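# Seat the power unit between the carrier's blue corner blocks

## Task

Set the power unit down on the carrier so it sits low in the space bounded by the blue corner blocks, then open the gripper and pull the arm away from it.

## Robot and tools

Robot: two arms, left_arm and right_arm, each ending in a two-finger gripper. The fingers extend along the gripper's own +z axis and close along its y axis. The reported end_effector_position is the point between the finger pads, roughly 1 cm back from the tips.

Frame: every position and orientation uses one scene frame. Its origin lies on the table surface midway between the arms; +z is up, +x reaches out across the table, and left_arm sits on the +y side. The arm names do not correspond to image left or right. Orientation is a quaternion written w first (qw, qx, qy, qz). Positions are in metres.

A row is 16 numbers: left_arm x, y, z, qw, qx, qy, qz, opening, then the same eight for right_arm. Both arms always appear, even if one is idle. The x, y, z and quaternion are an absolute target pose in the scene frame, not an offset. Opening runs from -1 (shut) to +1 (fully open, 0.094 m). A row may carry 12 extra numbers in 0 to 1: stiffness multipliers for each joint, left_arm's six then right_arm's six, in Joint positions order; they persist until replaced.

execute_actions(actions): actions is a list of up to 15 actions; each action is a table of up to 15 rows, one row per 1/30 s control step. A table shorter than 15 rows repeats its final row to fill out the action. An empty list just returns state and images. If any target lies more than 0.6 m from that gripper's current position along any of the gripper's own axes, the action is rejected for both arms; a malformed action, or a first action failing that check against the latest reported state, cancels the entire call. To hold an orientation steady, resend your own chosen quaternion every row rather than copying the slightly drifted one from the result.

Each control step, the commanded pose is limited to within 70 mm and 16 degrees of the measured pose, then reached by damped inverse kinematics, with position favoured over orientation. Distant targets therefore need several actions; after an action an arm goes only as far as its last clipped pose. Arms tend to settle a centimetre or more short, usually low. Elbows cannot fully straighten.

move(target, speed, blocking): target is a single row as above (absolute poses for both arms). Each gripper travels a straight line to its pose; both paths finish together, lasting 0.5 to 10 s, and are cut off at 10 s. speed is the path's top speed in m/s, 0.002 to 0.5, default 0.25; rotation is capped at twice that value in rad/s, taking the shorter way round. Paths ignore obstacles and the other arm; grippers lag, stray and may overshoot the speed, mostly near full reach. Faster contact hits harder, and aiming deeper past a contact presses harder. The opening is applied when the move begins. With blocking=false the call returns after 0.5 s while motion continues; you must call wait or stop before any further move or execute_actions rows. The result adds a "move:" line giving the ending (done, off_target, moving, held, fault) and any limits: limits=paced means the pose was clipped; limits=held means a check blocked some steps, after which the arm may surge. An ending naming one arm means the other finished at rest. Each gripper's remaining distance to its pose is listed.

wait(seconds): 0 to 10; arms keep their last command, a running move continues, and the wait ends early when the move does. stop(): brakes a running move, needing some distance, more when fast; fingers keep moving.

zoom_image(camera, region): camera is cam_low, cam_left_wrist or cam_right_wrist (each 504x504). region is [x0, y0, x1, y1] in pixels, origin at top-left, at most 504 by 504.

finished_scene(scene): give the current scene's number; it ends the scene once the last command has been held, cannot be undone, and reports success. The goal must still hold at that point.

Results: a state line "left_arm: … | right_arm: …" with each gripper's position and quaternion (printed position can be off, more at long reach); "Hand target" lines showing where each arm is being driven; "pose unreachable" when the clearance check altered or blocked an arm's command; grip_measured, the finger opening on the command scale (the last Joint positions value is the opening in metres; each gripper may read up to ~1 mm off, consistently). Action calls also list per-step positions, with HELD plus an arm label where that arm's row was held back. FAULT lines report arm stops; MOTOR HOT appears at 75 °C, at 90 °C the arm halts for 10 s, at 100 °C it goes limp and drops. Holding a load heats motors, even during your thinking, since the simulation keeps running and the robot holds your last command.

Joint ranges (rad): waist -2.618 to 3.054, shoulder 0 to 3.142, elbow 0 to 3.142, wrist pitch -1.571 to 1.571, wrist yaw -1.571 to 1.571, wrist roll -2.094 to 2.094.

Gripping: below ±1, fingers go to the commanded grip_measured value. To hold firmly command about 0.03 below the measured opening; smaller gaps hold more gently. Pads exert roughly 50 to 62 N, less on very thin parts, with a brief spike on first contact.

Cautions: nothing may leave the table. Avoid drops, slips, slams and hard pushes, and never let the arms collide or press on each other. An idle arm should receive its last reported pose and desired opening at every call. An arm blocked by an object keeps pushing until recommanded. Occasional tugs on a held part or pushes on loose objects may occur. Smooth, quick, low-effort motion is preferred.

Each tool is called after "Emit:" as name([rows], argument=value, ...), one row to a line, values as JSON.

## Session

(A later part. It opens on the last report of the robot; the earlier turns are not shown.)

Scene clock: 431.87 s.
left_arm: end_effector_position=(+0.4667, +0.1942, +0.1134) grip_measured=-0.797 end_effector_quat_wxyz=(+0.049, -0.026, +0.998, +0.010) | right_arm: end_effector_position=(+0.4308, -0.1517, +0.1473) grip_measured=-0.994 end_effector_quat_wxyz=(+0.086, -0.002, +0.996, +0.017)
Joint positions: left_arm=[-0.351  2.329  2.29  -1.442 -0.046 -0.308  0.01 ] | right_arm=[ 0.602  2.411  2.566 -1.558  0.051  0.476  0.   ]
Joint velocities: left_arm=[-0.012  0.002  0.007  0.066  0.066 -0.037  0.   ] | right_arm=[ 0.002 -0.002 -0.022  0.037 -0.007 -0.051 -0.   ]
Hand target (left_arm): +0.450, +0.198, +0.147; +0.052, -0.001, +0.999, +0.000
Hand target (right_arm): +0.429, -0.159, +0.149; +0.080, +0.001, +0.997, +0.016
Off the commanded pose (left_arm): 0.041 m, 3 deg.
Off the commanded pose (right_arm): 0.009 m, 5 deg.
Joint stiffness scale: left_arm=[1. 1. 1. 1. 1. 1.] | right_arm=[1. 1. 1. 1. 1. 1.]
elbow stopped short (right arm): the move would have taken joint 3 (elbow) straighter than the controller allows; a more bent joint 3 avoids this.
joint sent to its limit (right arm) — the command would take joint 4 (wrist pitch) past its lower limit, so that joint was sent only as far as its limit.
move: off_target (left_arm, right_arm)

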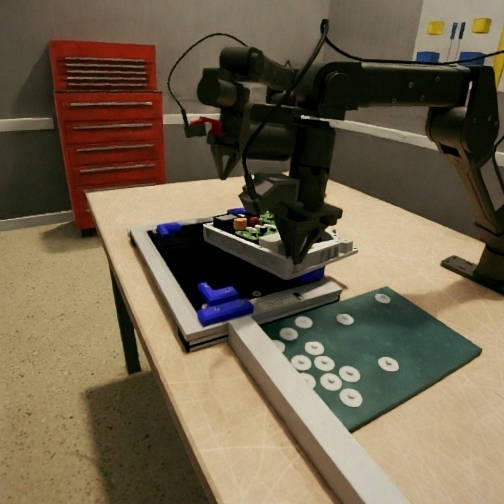

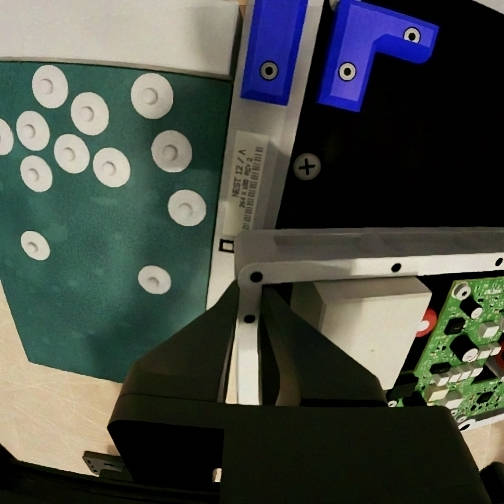

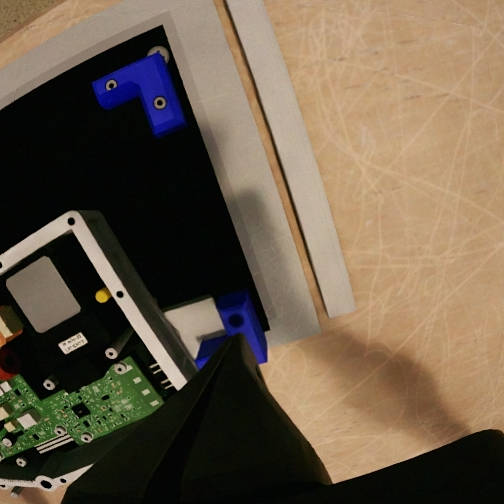

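Emit:
move(target=[0.525,0.145,0.095,0.11,0,0.994,0,-1,0.36,-0.2,0.15,0.05,0,0.998,0,-1], speed=0.03)

Emit:
move(target=[0.525,0.148,0.092,0.11,0,0.994,0,-0.45,0.36,-0.2,0.15,0.05,0,0.998,0,-1], speed=0.03)

Emit:
move(target=[0.5,0.15,0.15,0.08,0,0.997,0,-0.45,0.36,-0.2,0.15,0.05,0,0.998,0,-1], speed=0.04)

Emit:
move(target=[0.3,0.2,0.25,0.1,0,0.995,0,-1,0.3,-0.2,0.2,0.05,0,0.998,0,-1], speed=0.15)

Scene clock: 446.87 s.
left_arm: end_effector_position=(+0.5102, +0.1685, +0.1004) grip_measured=-0.801 end_effector_quat_wxyz=(+0.083, +0.002, +0.996, +0.020) | right_arm: end_effector_position=(+0.3592, -0.1952, +0.1462) grip_measured=-0.994 end_effector_quat_wxyz=(+0.047, -0.002, +0.999, -0.004)
Joint positions: left_arm=[-0.391  2.624  2.776 -1.574 -0.086 -0.288  0.009] | right_arm=[ 0.589  2.036  1.952 -1.407  0.05   0.466  0.   ]
Joint velocities: left_arm=[-0.007  0.022  0.022 -0.051 -0.051 -0.037 -0.   ] | right_arm=[-0.002 -0.017 -0.007 -0.022 -0.007 -0.022  0.   ]
Hand target (left_arm): +0.523, +0.146, +0.096; +0.110, +0.001, +0.994, -0.001
Hand target (right_arm): +0.359, -0.199, +0.150; +0.050, +0.000, +0.999, +0.000
Off the commanded pose (left_arm): 0.028 m, 4 deg.
Off the commanded pose (right_arm): 0.006 m, 1 deg.
Joint stiffness scale: left_arm=[1. 1. 1. 1. 1. 1.] | right_arm=[1. 1. 1. 1. 1. 1.]
move: off_target (left_arm)

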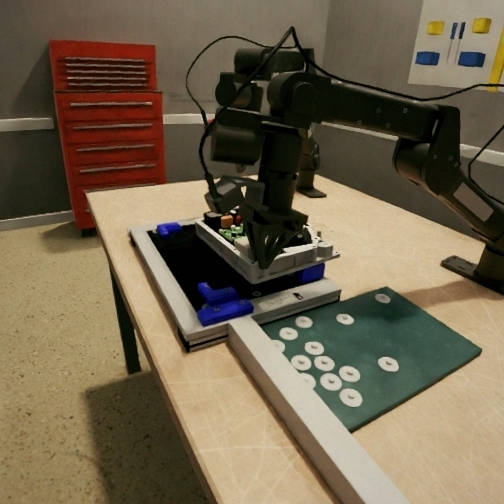

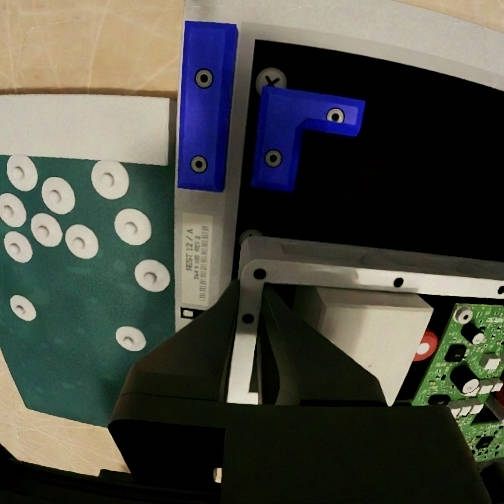

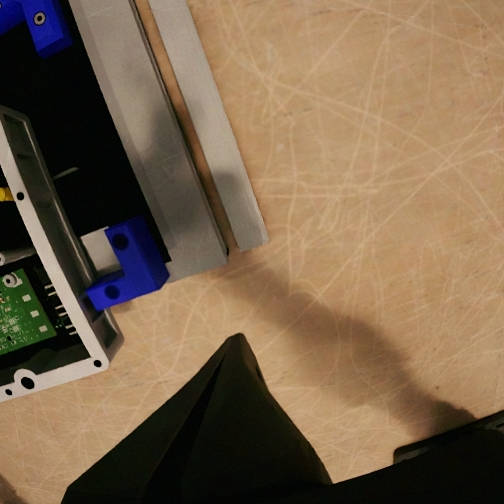

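Scene clock: 448.20 s.
left_arm: end_effector_position=(+0.5101, +0.1649, +0.0954) grip_measured=-0.452 end_effector_quat_wxyz=(+0.080, +0.001, +0.997, +0.018) | right_arm: end_effector_position=(+0.3592, -0.1952, +0.1462) grip_measured=-0.994 end_effector_quat_wxyz=(+0.047, -0.003, +0.999, -0.004)
Joint positions: left_arm=[-0.396  2.635  2.776 -1.569 -0.081 -0.297  0.026] | right_arm=[ 0.589  2.036  1.952 -1.407  0.05   0.463  0.   ]
Joint velocities: left_arm=[-0.007 -0.012 -0.007 -0.007  0.007 -0.022  0.001] | right_arm=[-0.007 -0.002  0.007 -0.051  0.037  0.022 -0.   ]
Hand target (left_arm): +0.524, +0.149, +0.093; +0.108, +0.000, +0.994, -0.000
Hand target (right_arm): +0.360, -0.200, +0.150; +0.050, +0.000, +0.999, -0.000
Off the commanded pose (left_arm): 0.023 m, 4 deg.
Off the commanded pose (right_arm): 0.006 m, 1 deg.
Joint stiffness scale: left_arm=[1. 1. 1. 1. 1. 1.] | right_arm=[1. 1. 1. 1. 1. 1.]
move: off_target (left_arm)

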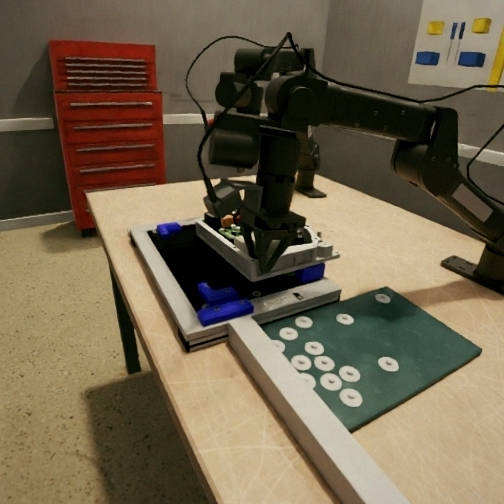

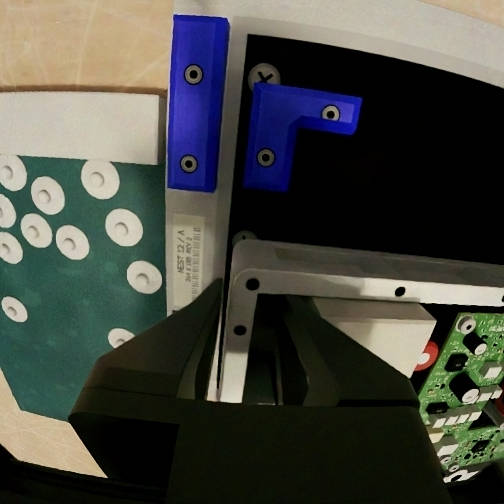

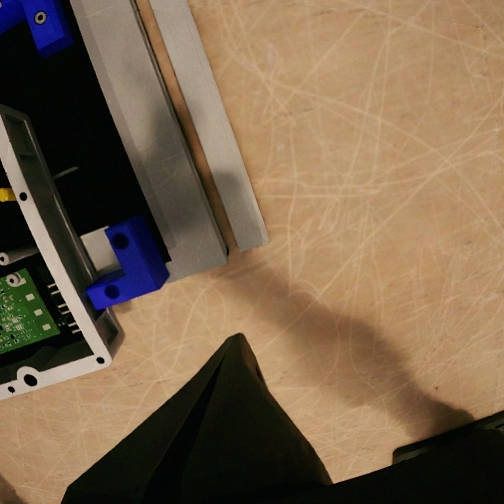

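Scene clock: 449.90 s.
left_arm: end_effector_position=(+0.5041, +0.1555, +0.1393) grip_measured=-0.451 end_effector_quat_wxyz=(+0.114, -0.000, +0.994, -0.006) | right_arm: end_effector_position=(+0.3592, -0.1952, +0.1462) grip_measured=-0.994 end_effector_quat_wxyz=(+0.047, -0.004, +0.999, -0.004)
Joint positions: left_arm=[-0.409  2.539  2.764 -1.575 -0.058 -0.31   0.026] | right_arm=[ 0.589  2.036  1.952 -1.407  0.05   0.462  0.   ]
Joint velocities: left_arm=[-0.017 -0.007 -0.017 -0.022  0.051 -0.007  0.   ] | right_arm=[-0.002 -0.002 -0.007  0.007 -0.007 -0.051  0.   ]
Hand target (left_arm): +0.499, +0.150, +0.150; +0.119, +0.002, +0.993, -0.012
Hand target (right_arm): +0.360, -0.200, +0.150; +0.050, -0.000, +0.999, -0.000
Off the commanded pose (left_arm): 0.013 m, 4 deg.
Off the commanded pose (right_arm): 0.006 m, 1 deg.
Joint stiffness scale: left_arm=[1. 1. 1. 1. 1. 1.] | right_arm=[1. 1. 1. 1. 1. 1.]
joint sent to its limit (left arm) — the command would take joint 4 (wrist pitch) past its lower limit, so that joint was sent only as far as its limit.
move: off_target (left_arm)

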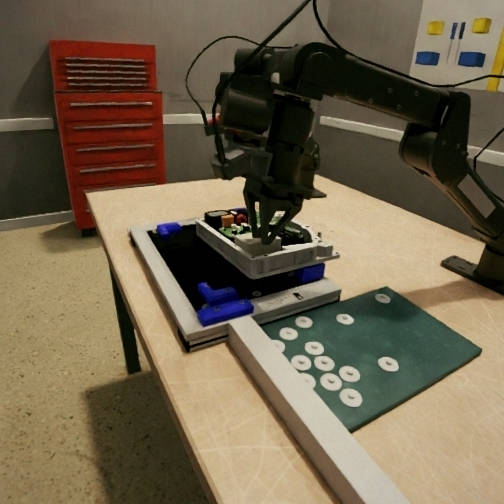

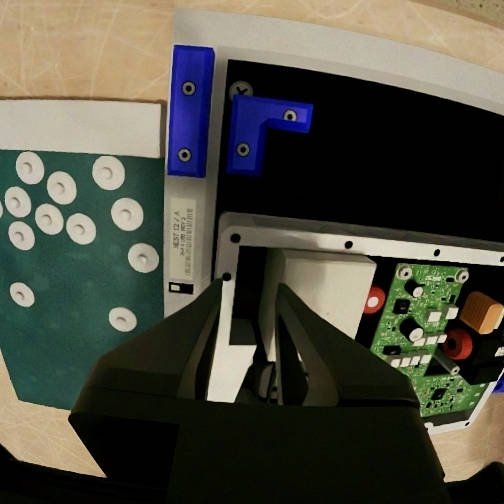

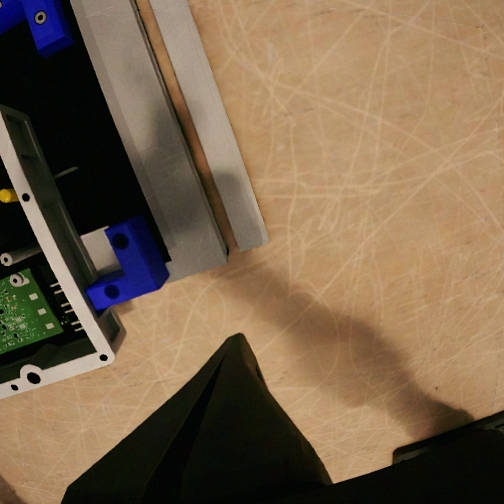

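Scene clock: 452.03 s.
left_arm: end_effector_position=(+0.3036, +0.1959, +0.2461) grip_measured=-0.986 end_effector_quat_wxyz=(+0.103, -0.000, +0.995, -0.009) | right_arm: end_effector_position=(+0.3075, -0.1987, +0.1981) grip_measured=-0.994 end_effector_quat_wxyz=(+0.054, +0.002, +0.999, +0.003)
Joint positions: left_arm=[-0.488  1.635  1.834 -1.572 -0.063 -0.39   0.001] | right_arm=[ 0.646  1.858  1.913 -1.53   0.05   0.53   0.   ]
Joint velocities: left_arm=[-0.017 -0.012  0.007  0.007 -0.066 -0.022  0.   ] | right_arm=[-0.007 -0.007 -0.002 -0.037  0.051  0.007  0.   ]
Hand target (left_arm): +0.299, +0.197, +0.248; +0.106, +0.000, +0.994, -0.003
Hand target (right_arm): +0.300, -0.199, +0.200; +0.050, -0.000, +0.999, -0.000
Off the commanded pose (left_arm): 0.007 m, 1 deg.
Off the commanded pose (right_arm): 0.008 m, 1 deg.
Joint stiffness scale: left_arm=[1. 1. 1. 1. 1. 1.] | right_arm=[1. 1. 1. 1. 1. 1.]
joint sent to its limit (left arm) — the command would take joint 4 (wrist pitch) past its lower limit, so that joint was sent only as far as its limit.
move: done

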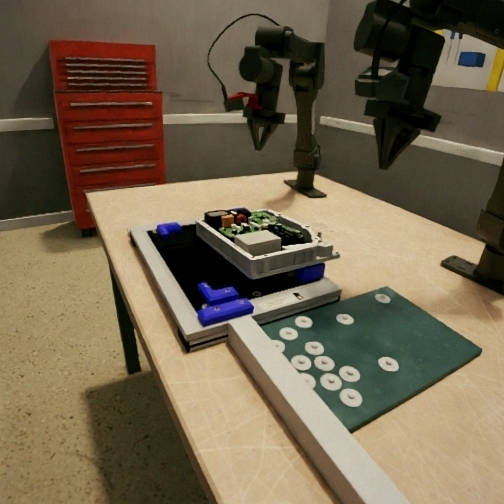

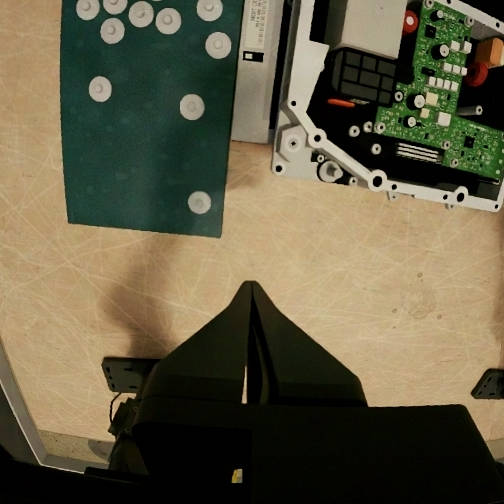

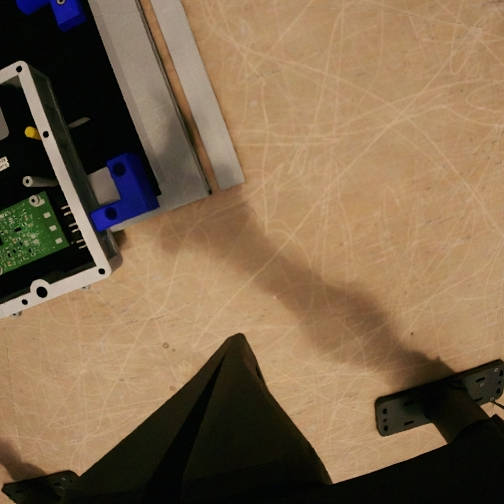

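Emit:
move(target=[0.35,0.1,0.075,0,0,1,0,-1,0.35,-0.08,0.075,0,0,1,0,-1], speed=0.12)

Emit:
move(target=[0.44,0.1,0.075,0,0,1,0,-1,0.44,-0.08,0.075,0,0,1,0,-1], speed=0.02)

Scene clock: 463.30 s.
left_arm: end_effector_position=(+0.3281, +0.1135, +0.0725) grip_measured=-0.986 end_effector_quat_wxyz=(-0.045, +0.001, +0.999, +0.020) | right_arm: end_effector_position=(+0.3549, -0.0860, +0.0826) grip_measured=-0.994 end_effector_quat_wxyz=(+0.008, +0.002, +1.000, +0.002)
Joint positions: left_arm=[-0.632  2.071  1.709 -1.308  0.011 -0.537  0.001] | right_arm=[ 0.788  2.363  2.229 -1.423  0.007  0.675  0.   ]
Joint velocities: left_arm=[-0.017 -0.002 -0.007  0.022 -0.051 -0.051 -0.001] | right_arm=[ 0.017 -0.007  0.012 -0.037 -0.066 -0.007 -0.001]
Hand target (left_arm): +0.353, +0.100, +0.078; -0.001, -0.001, +1.000, -0.001
Hand target (right_arm): +0.352, -0.081, +0.076; -0.001, +0.001, +1.000, -0.000
Off the commanded pose (left_arm): 0.026 m, 6 deg.
Off the commanded pose (right_arm): 0.011 m, 1 deg.
Joint stiffness scale: left_arm=[1. 1. 1. 1. 1. 1.] | right_arm=[1. 1. 1. 1. 1. 1.]
move: off_target (left_arm, right_arm)

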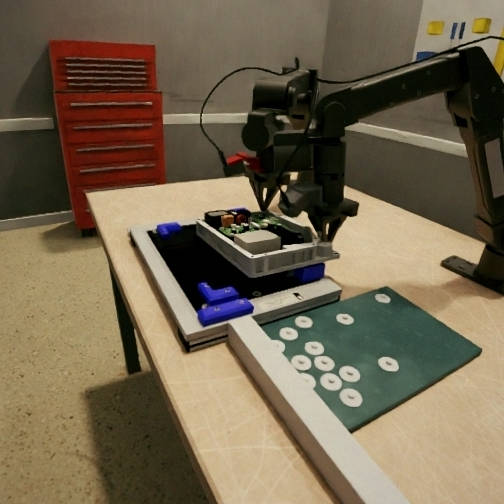

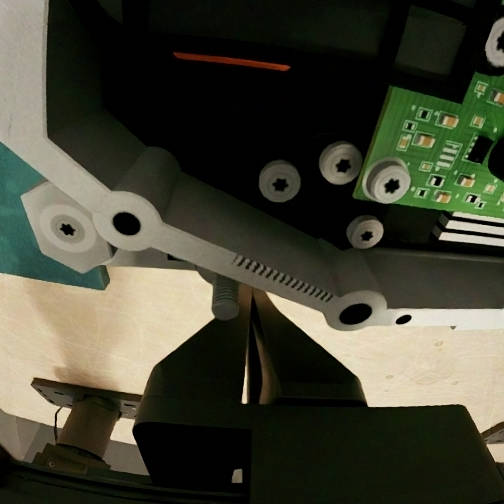

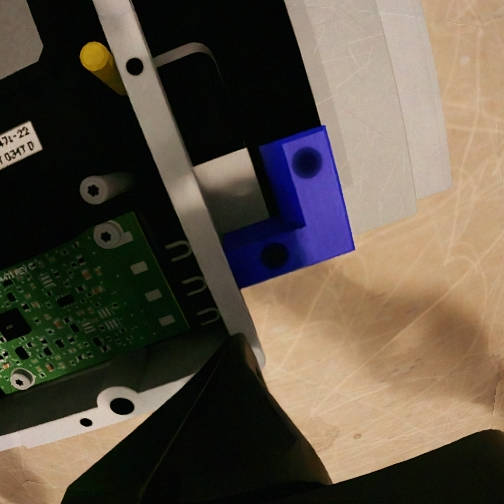

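Scene clock: 469.17 s.
left_arm: end_effector_position=(+0.4157, +0.1106, +0.0773) grip_measured=-0.987 end_effector_quat_wxyz=(-0.038, -0.000, +0.999, +0.021) | right_arm: end_effector_position=(+0.4329, -0.0782, +0.0818) grip_measured=-0.995 end_effector_quat_wxyz=(+0.062, +0.001, +0.997, +0.045)
Joint positions: left_arm=[-0.544  2.449  2.359 -1.567 -0.005 -0.452  0.001] | right_arm=[ 0.704  2.699  2.847 -1.565 -0.006  0.589  0.   ]
Joint velocities: left_arm=[ 0.017 -0.002  0.022  0.007  0.051 -0.007 -0.   ] | right_arm=[-0.007 -0.027 -0.007 -0.022 -0.007  0.066 -0.001]
Hand target (left_arm): +0.439, +0.103, +0.077; +0.001, +0.000, +1.000, +0.001
Hand target (right_arm): +0.440, -0.081, +0.075; +0.065, -0.000, +0.997, +0.044
Off the commanded pose (left_arm): 0.027 m, 5 deg.
Off the commanded pose (right_arm): 0.010 m, 9 deg.
Joint stiffness scale: left_arm=[1. 1. 1. 1. 1. 1.] | right_arm=[1. 1. 1. 1. 1. 1.]
elbow stopped short (right arm): the move would have taken joint 3 (elbow) straighter than the controller allows; a more bent joint 3 avoids this.
move: off_target (left_arm, right_arm)

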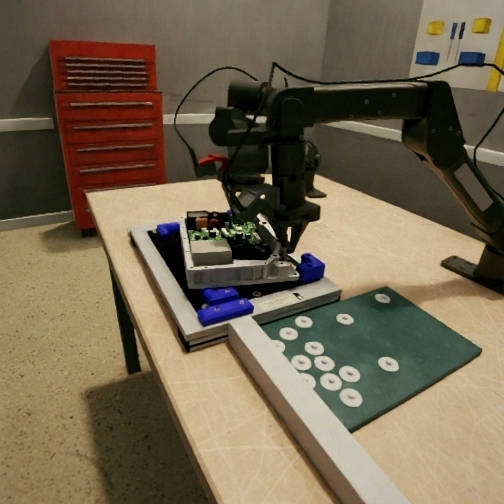

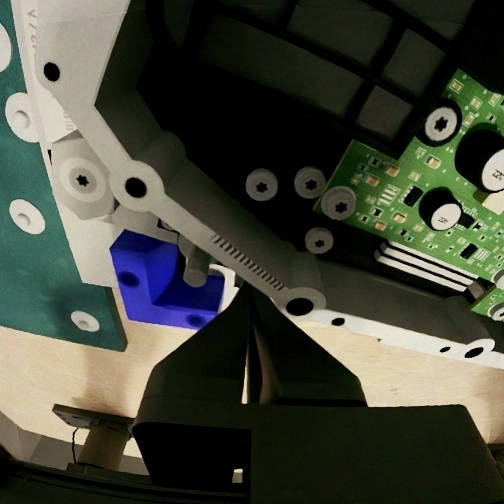

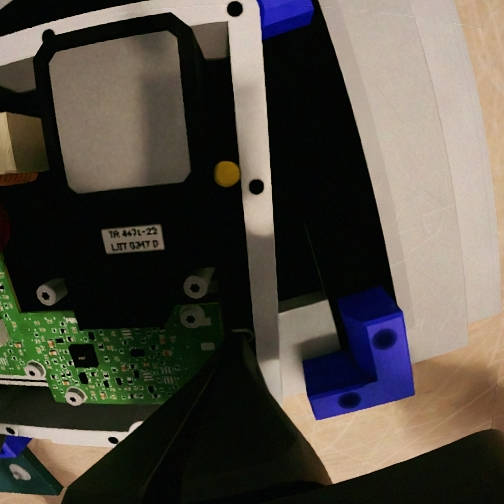

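Emit:
move(target=[0.4,0.1,0.13,0,0,1,0,-1,0.42,-0.09,0.14,0,0,1,0,-1], speed=0.04)

Emit:
move(target=[0.36,0.06,0.27,0.1,0,0.995,0,-1,0.3,-0.2,0.2,0.05,0,0.998,0,-1], speed=0.12)

Scene clock: 483.73 s.
left_arm: end_effector_position=(+0.4059, +0.1030, +0.1205) grip_measured=-0.987 end_effector_quat_wxyz=(-0.002, -0.001, +1.000, +0.003) | right_arm: end_effector_position=(+0.4205, -0.0865, +0.1364) grip_measured=-0.995 end_effector_quat_wxyz=(+0.085, +0.001, +0.995, +0.061)
Joint positions: left_arm=[-0.569  2.33   2.325 -1.572 -0.004 -0.478  0.001] | right_arm=[ 0.704  2.526  2.731 -1.565 -0.006  0.589  0.   ]
Joint velocities: left_arm=[-0.007 -0.012 -0.012  0.051  0.007  0.022 -0.001] | right_arm=[-0.002  0.017 -0.022 -0.037  0.037  0.007 -0.001]
Hand target (left_arm): +0.400, +0.100, +0.130; +0.002, +0.000, +1.000, -0.001
Hand target (right_arm): +0.419, -0.090, +0.140; +0.086, +0.000, +0.995, +0.058
Off the commanded pose (left_arm): 0.012 m, 0 deg.
Off the commanded pose (right_arm): 0.005 m, 12 deg.
Joint stiffness scale: left_arm=[1. 1. 1. 1. 1. 1.] | right_arm=[1. 1. 1. 1. 1. 1.]
joint sent to its limit (left arm) — the command would take joint 4 (wrist pitch) past its lower limit, so that joint was sent only as far as its limit.
joint sent to its limit (right arm) — the command would take joint 4 (wrist pitch) past its lower limit, so that joint was sent only as far as its limit.
move: off_target (left_arm, right_arm)

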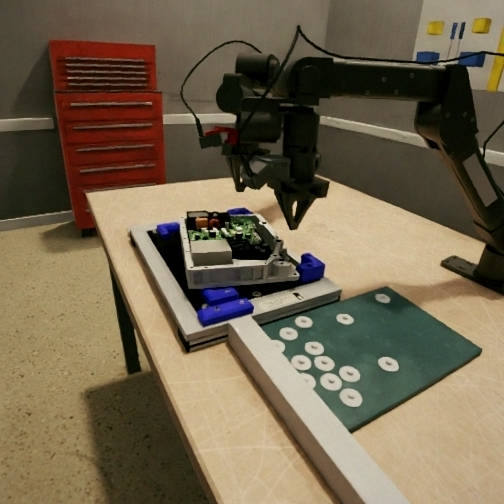

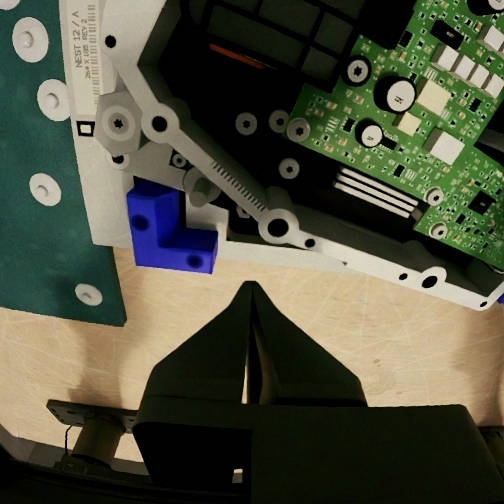

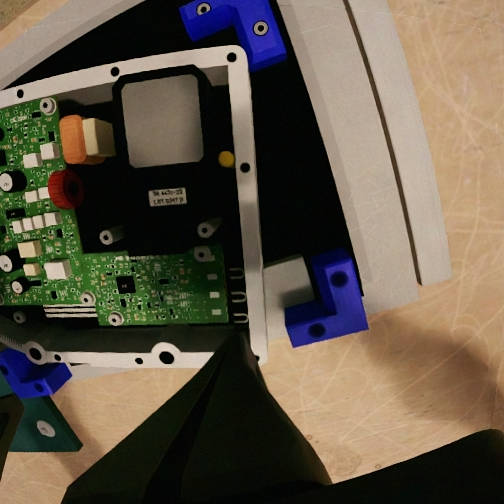

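Scene clock: 485.63 s.
left_arm: end_effector_position=(+0.3592, +0.0603, +0.2518) grip_measured=-0.987 end_effector_quat_wxyz=(+0.155, +0.009, +0.987, -0.050) | right_arm: end_effector_position=(+0.3002, -0.1891, +0.1984) grip_measured=-0.995 end_effector_quat_wxyz=(+0.051, -0.001, +0.999, +0.011)
Joint positions: left_arm=[-0.751  2.03   2.341 -1.573 -0.107 -0.624  0.001] | right_arm=[ 0.671  1.848  1.902 -1.525  0.035  0.55   0.   ]
Joint velocities: left_arm=[ 0.002 -0.017 -0.007  0.037  0.007 -0.037  0.   ] | right_arm=[ 0.002  0.017 -0.007 -0.081 -0.007 -0.095  0.   ]
Hand target (left_arm): +0.358, +0.061, +0.269; +0.178, +0.006, +0.982, -0.058
Hand target (right_arm): +0.298, -0.198, +0.199; +0.050, +0.001, +0.999, +0.000
Off the commanded pose (left_arm): 0.018 m, 9 deg.
Off the commanded pose (right_arm): 0.011 m, 1 deg.
Joint stiffness scale: left_arm=[1. 1. 1. 1. 1. 1.] | right_arm=[1. 1. 1. 1. 1. 1.]
joint sent to its limit (left arm) — the command would take joint 4 (wrist pitch) past its lower limit, so that joint was sent only as far as its limit.
move: off_target (left_arm, right_arm)

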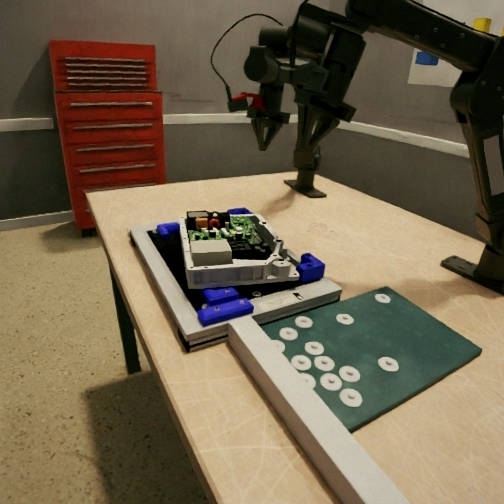

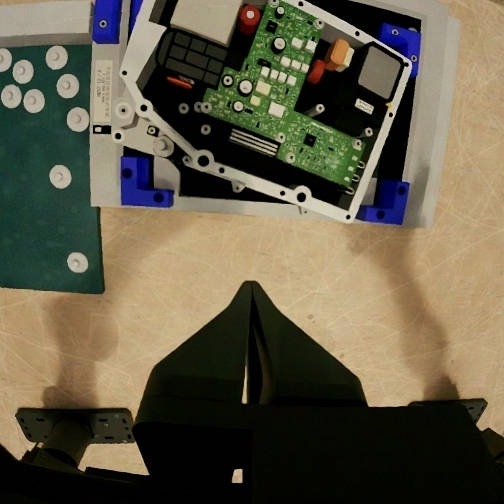

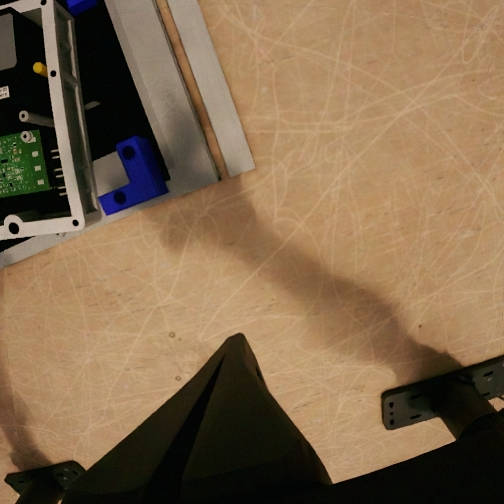

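Emit:
move(target=[0.3,0.25,0.25,0.1,0,0.995,0,-1,0.37,-0.065,0.064,0,0,1,0,-1], speed=0.1)

Emit:
move(target=[0.3,0.25,0.25,0.1,0,0.995,0,-1,0.45,-0.065,0.064,0.05,0,0.998,0,-1], speed=0.02)

Scene clock: 500.50 s.
left_arm: end_effector_position=(+0.3034, +0.2456, +0.2454) grip_measured=-0.987 end_effector_quat_wxyz=(+0.100, -0.001, +0.995, +0.005) | right_arm: end_effector_position=(+0.3708, -0.0828, +0.0714) grip_measured=-0.995 end_effector_quat_wxyz=(-0.005, +0.007, +1.000, -0.017)
Joint positions: left_arm=[-0.331  1.585  1.781 -1.573 -0.057 -0.236  0.001] | right_arm=[ 0.778  2.536  2.498 -1.562  0.021  0.675  0.   ]
Joint velocities: left_arm=[-0.012 -0.017  0.002  0.022 -0.037  0.007 -0.   ] | right_arm=[-0.012  0.007  0.012  0.007  0.007  0.022  0.   ]
Hand target (left_arm): +0.298, +0.248, +0.249; +0.104, -0.000, +0.995, +0.002
Hand target (right_arm): +0.372, -0.066, +0.065; -0.001, +0.000, +1.000, +0.000
Off the commanded pose (left_arm): 0.007 m, 1 deg.
Off the commanded pose (right_arm): 0.019 m, 2 deg.
Joint stiffness scale: left_arm=[1. 1. 1. 1. 1. 1.] | right_arm=[1. 1. 1. 1. 1. 1.]
joint sent to its limit (left arm) — the command would take joint 4 (wrist pitch) past its lower limit, so that joint was sent only as far as its limit.
move: off_target (right_arm)

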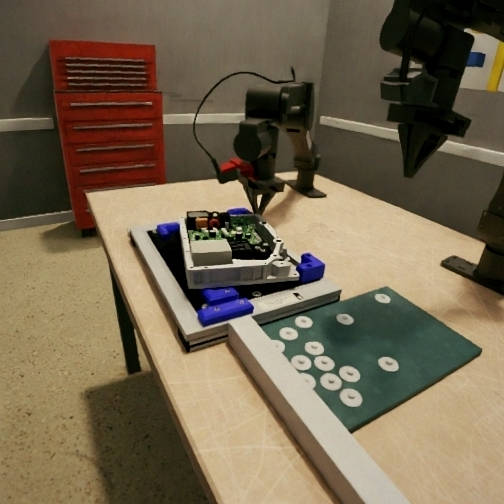

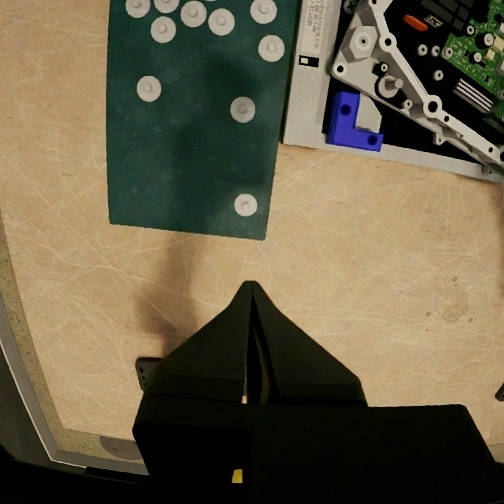

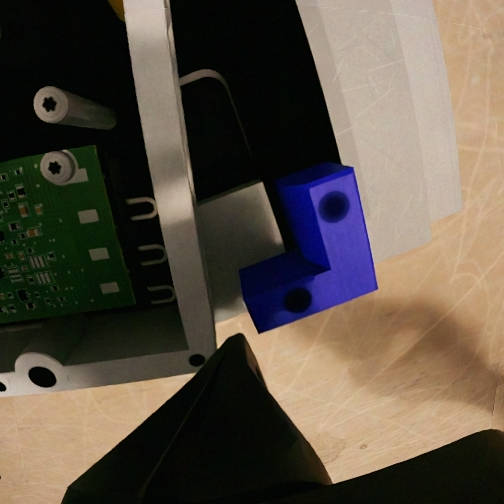

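Scene clock: 504.80 s.
left_arm: end_effector_position=(+0.3035, +0.2460, +0.2454) grip_measured=-0.987 end_effector_quat_wxyz=(+0.100, +0.003, +0.995, +0.002) | right_arm: end_effector_position=(+0.4353, -0.0834, +0.0709) grip_measured=-0.995 end_effector_quat_wxyz=(+0.077, +0.002, +0.997, +0.003)
Joint positions: left_arm=[-0.325  1.585  1.781 -1.573 -0.05  -0.221  0.001] | right_arm=[ 0.723  2.719  2.842 -1.563  0.083  0.605  0.   ]
Joint velocities: left_arm=[-0.017 -0.012  0.002 -0.022 -0.037 -0.051  0.   ] | right_arm=[-0.007  0.017 -0.012  0.007  0.037  0.066  0.   ]
Hand target (left_arm): +0.300, +0.250, +0.250; +0.105, +0.000, +0.995, -0.001
Hand target (right_arm): +0.449, -0.067, +0.065; +0.098, -0.004, +0.995, +0.031
Off the commanded pose (left_arm): 0.007 m, 0 deg.
Off the commanded pose (right_arm): 0.025 m, 3 deg.
Joint stiffness scale: left_arm=[1. 1. 1. 1. 1. 1.] | right_arm=[1. 1. 1. 1. 1. 1.]
elbow stopped short (right arm): the move would have taken joint 3 (elbow) straighter than the controller allows; a more bent joint 3 avoids this.
joint sent to its limit (left arm) — the command would take joint 4 (wrist pitch) past its lower limit, so that joint was sent only as far as its limit.
move: off_target (right_arm)

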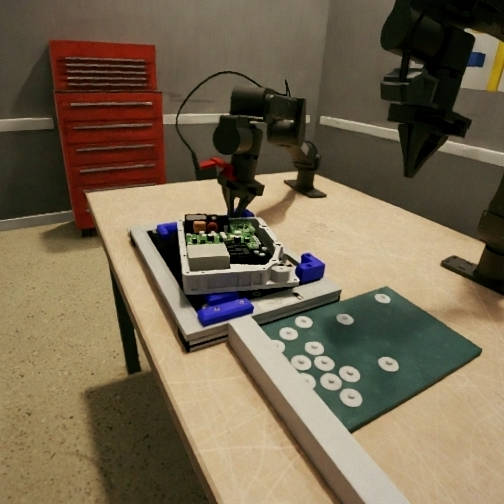

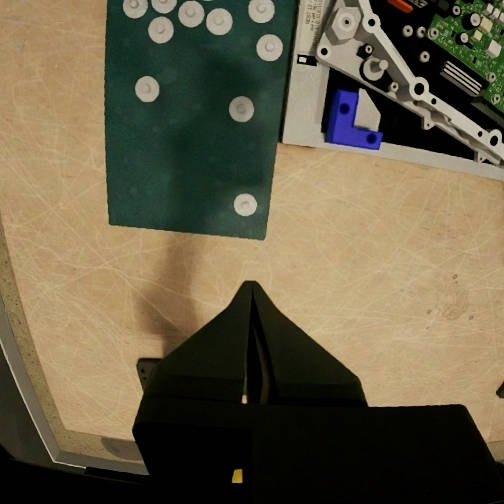

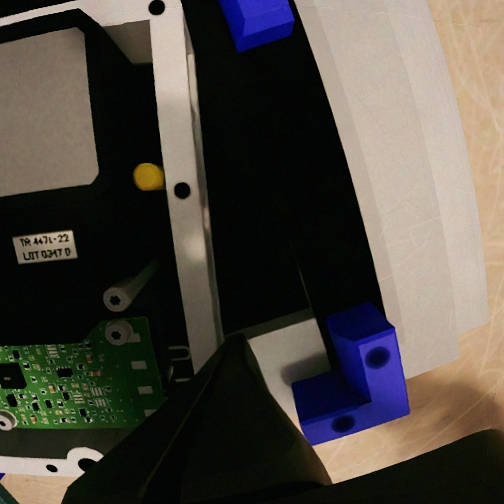

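Emit:
move(target=[0.46,0.19,0.13,0.03,0,1,0,-0.5,0.36,-0.15,0.15,0,0,1,0,-1], speed=0.1)

Scene clock: 518.83 s.
left_arm: end_effector_position=(+0.4603, +0.2002, +0.1227) grip_measured=-0.501 end_effector_quat_wxyz=(+0.023, -0.003, +1.000, +0.005) | right_arm: end_effector_position=(+0.3612, -0.1438, +0.1473) grip_measured=-0.995 end_effector_quat_wxyz=(+0.019, -0.001, +1.000, +0.009)
Joint positions: left_arm=[-0.332  2.377  2.416 -1.568 -0.021 -0.246  0.023] | right_arm=[ 0.674  2.225  2.256 -1.559  0.006  0.556  0.   ]
Joint velocities: left_arm=[ 0.022 -0.012 -0.012  0.051  0.037 -0.051  0.   ] | right_arm=[ 0.012 -0.012 -0.022 -0.022  0.095 -0.037  0.001]
Hand target (left_arm): +0.462, +0.192, +0.131; +0.034, -0.000, +0.999, -0.001
Hand target (right_arm): +0.358, -0.149, +0.149; +0.014, +0.001, +1.000, +0.009
Off the commanded pose (left_arm): 0.012 m, 1 deg.
Off the commanded pose (right_arm): 0.007 m, 2 deg.
Joint stiffness scale: left_arm=[1. 1. 1. 1. 1. 1.] | right_arm=[1. 1. 1. 1. 1. 1.]
joint sent to its limit (left arm) — the command would take joint 4 (wrist pitch) past its lower limit, so that joint was sent only as far as its limit.
joint sent to its limit (right arm) — the command would take joint 4 (wrist pitch) past its lower limit, so that joint was sent only as far as its limit.
move: off_target (left_arm)

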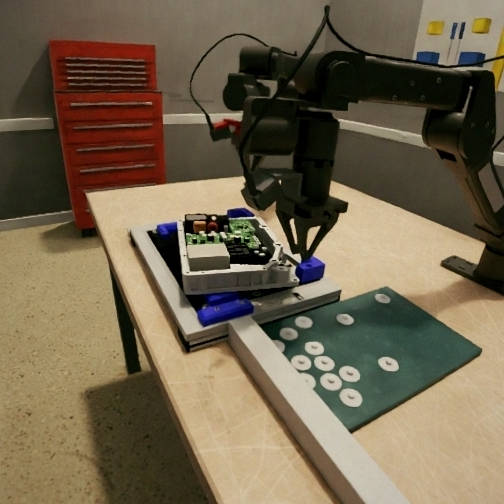

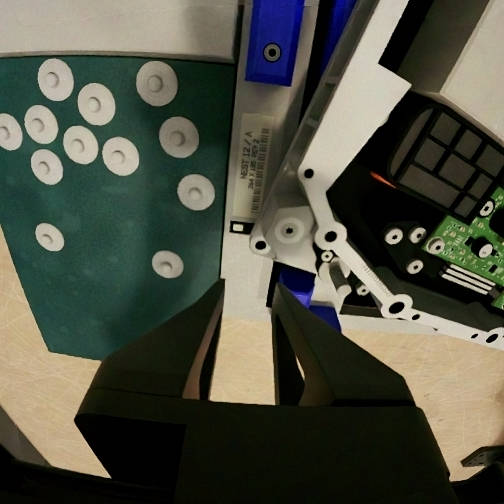

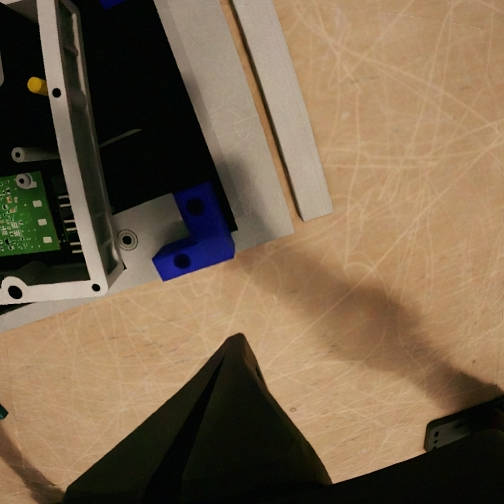

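Emit:
move(target=[0.475,0.24,0.07,0.03,0,1,0,-1,0.36,-0.15,0.15,0,0,1,0,-1], speed=0.06)

Emit:
move(target=[0.475,0.16,0.07,0.03,0,1,0,-1,0.36,-0.15,0.15,0,0,1,0,-1], speed=0.02)

Scene clock: 535.57 s.
left_arm: end_effector_position=(+0.4727, +0.2384, +0.0581) grip_measured=-0.986 end_effector_quat_wxyz=(+0.013, +0.000, +1.000, +0.007) | right_arm: end_effector_position=(+0.3612, -0.1438, +0.1473) grip_measured=-0.995 end_effector_quat_wxyz=(+0.019, -0.003, +1.000, +0.008)
Joint positions: left_arm=[-0.245  2.377  2.157 -1.328 -0.018 -0.152  0.001] | right_arm=[ 0.674  2.225  2.256 -1.559  0.006  0.551  0.   ]
Joint velocities: left_arm=[ 0.007  0.002  0.007 -0.022  0.022 -0.037  0.001] | right_arm=[-0.012 -0.007 -0.002  0.022  0.007  0.051  0.   ]
Hand target (left_arm): +0.475, +0.240, +0.070; +0.030, +0.000, +1.000, +0.001
Hand target (right_arm): +0.360, -0.150, +0.150; +0.015, -0.000, +1.000, +0.009
Off the commanded pose (left_arm): 0.012 m, 2 deg.
Off the commanded pose (right_arm): 0.007 m, 2 deg.
Joint stiffness scale: left_arm=[1. 1. 1. 1. 1. 1.] | right_arm=[1. 1. 1. 1. 1. 1.]
joint sent to its limit (right arm) — the command would take joint 4 (wrist pitch) past its lower limit, so that joint was sent only as far as its limit.
move: off_target (left_arm)

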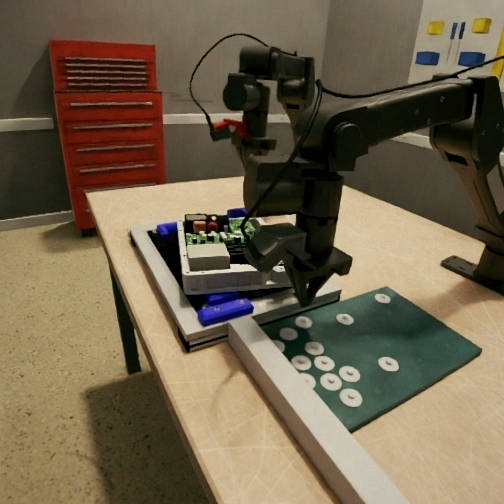

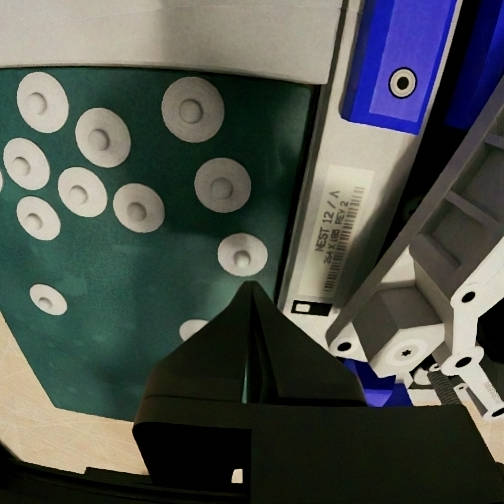

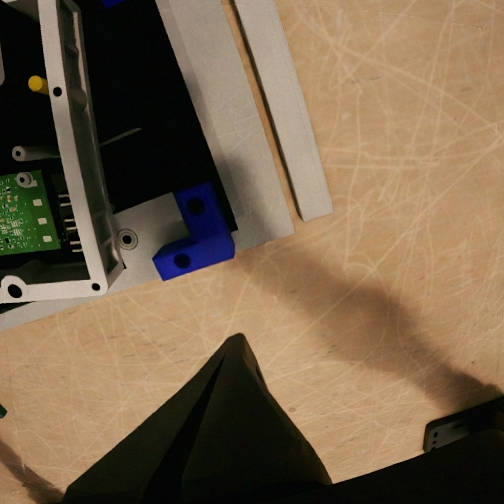

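Scene clock: 539.80 s.
left_arm: end_effector_position=(+0.4690, +0.1939, +0.0653) grip_measured=-0.987 end_effector_quat_wxyz=(+0.012, -0.013, +0.999, +0.038) | right_arm: end_effector_position=(+0.3612, -0.1438, +0.1473) grip_measured=-0.995 end_effector_quat_wxyz=(+0.019, -0.003, +1.000, +0.008)
Joint positions: left_arm=[-0.363  2.439  2.294 -1.424 -0.08  -0.295  0.001] | right_arm=[ 0.674  2.225  2.256 -1.559  0.006  0.551  0.   ]
Joint velocities: left_arm=[-0.012 -0.012  0.032  0.007  0.022  0.007  0.   ] | right_arm=[ 0.002 -0.002  0.017  0.007 -0.037  0.007  0.   ]
Hand target (left_arm): +0.474, +0.161, +0.071; +0.029, +0.001, +1.000, -0.001
Hand target (right_arm): +0.360, -0.150, +0.150; +0.015, +0.000, +1.000, +0.009
Off the commanded pose (left_arm): 0.035 m, 5 deg.
Off the commanded pose (right_arm): 0.007 m, 2 deg.
Joint stiffness scale: left_arm=[1. 1. 1. 1. 1. 1.] | right_arm=[1. 1. 1. 1. 1. 1.]
joint sent to its limit (right arm) — the command would take joint 4 (wrist pitch) past its lower limit, so that joint was sent only as far as its limit.
move: off_target (left_arm)

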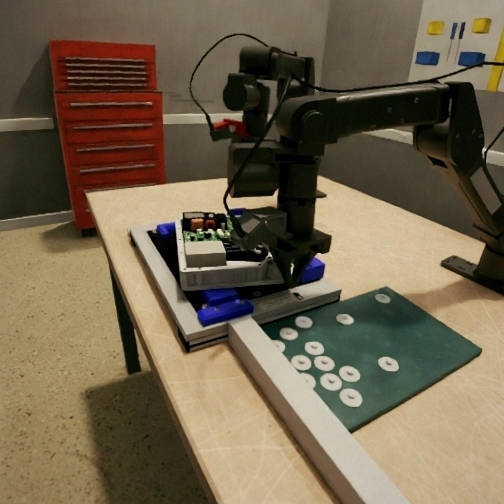

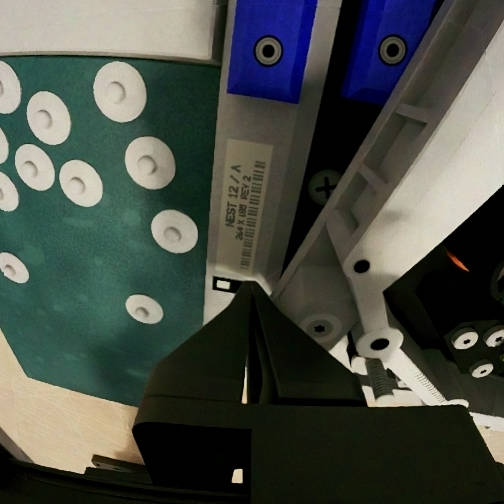

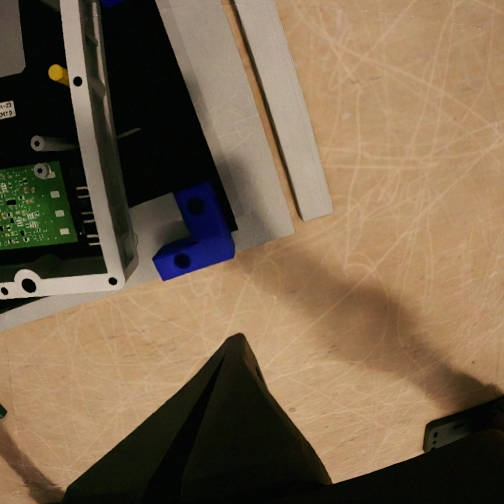

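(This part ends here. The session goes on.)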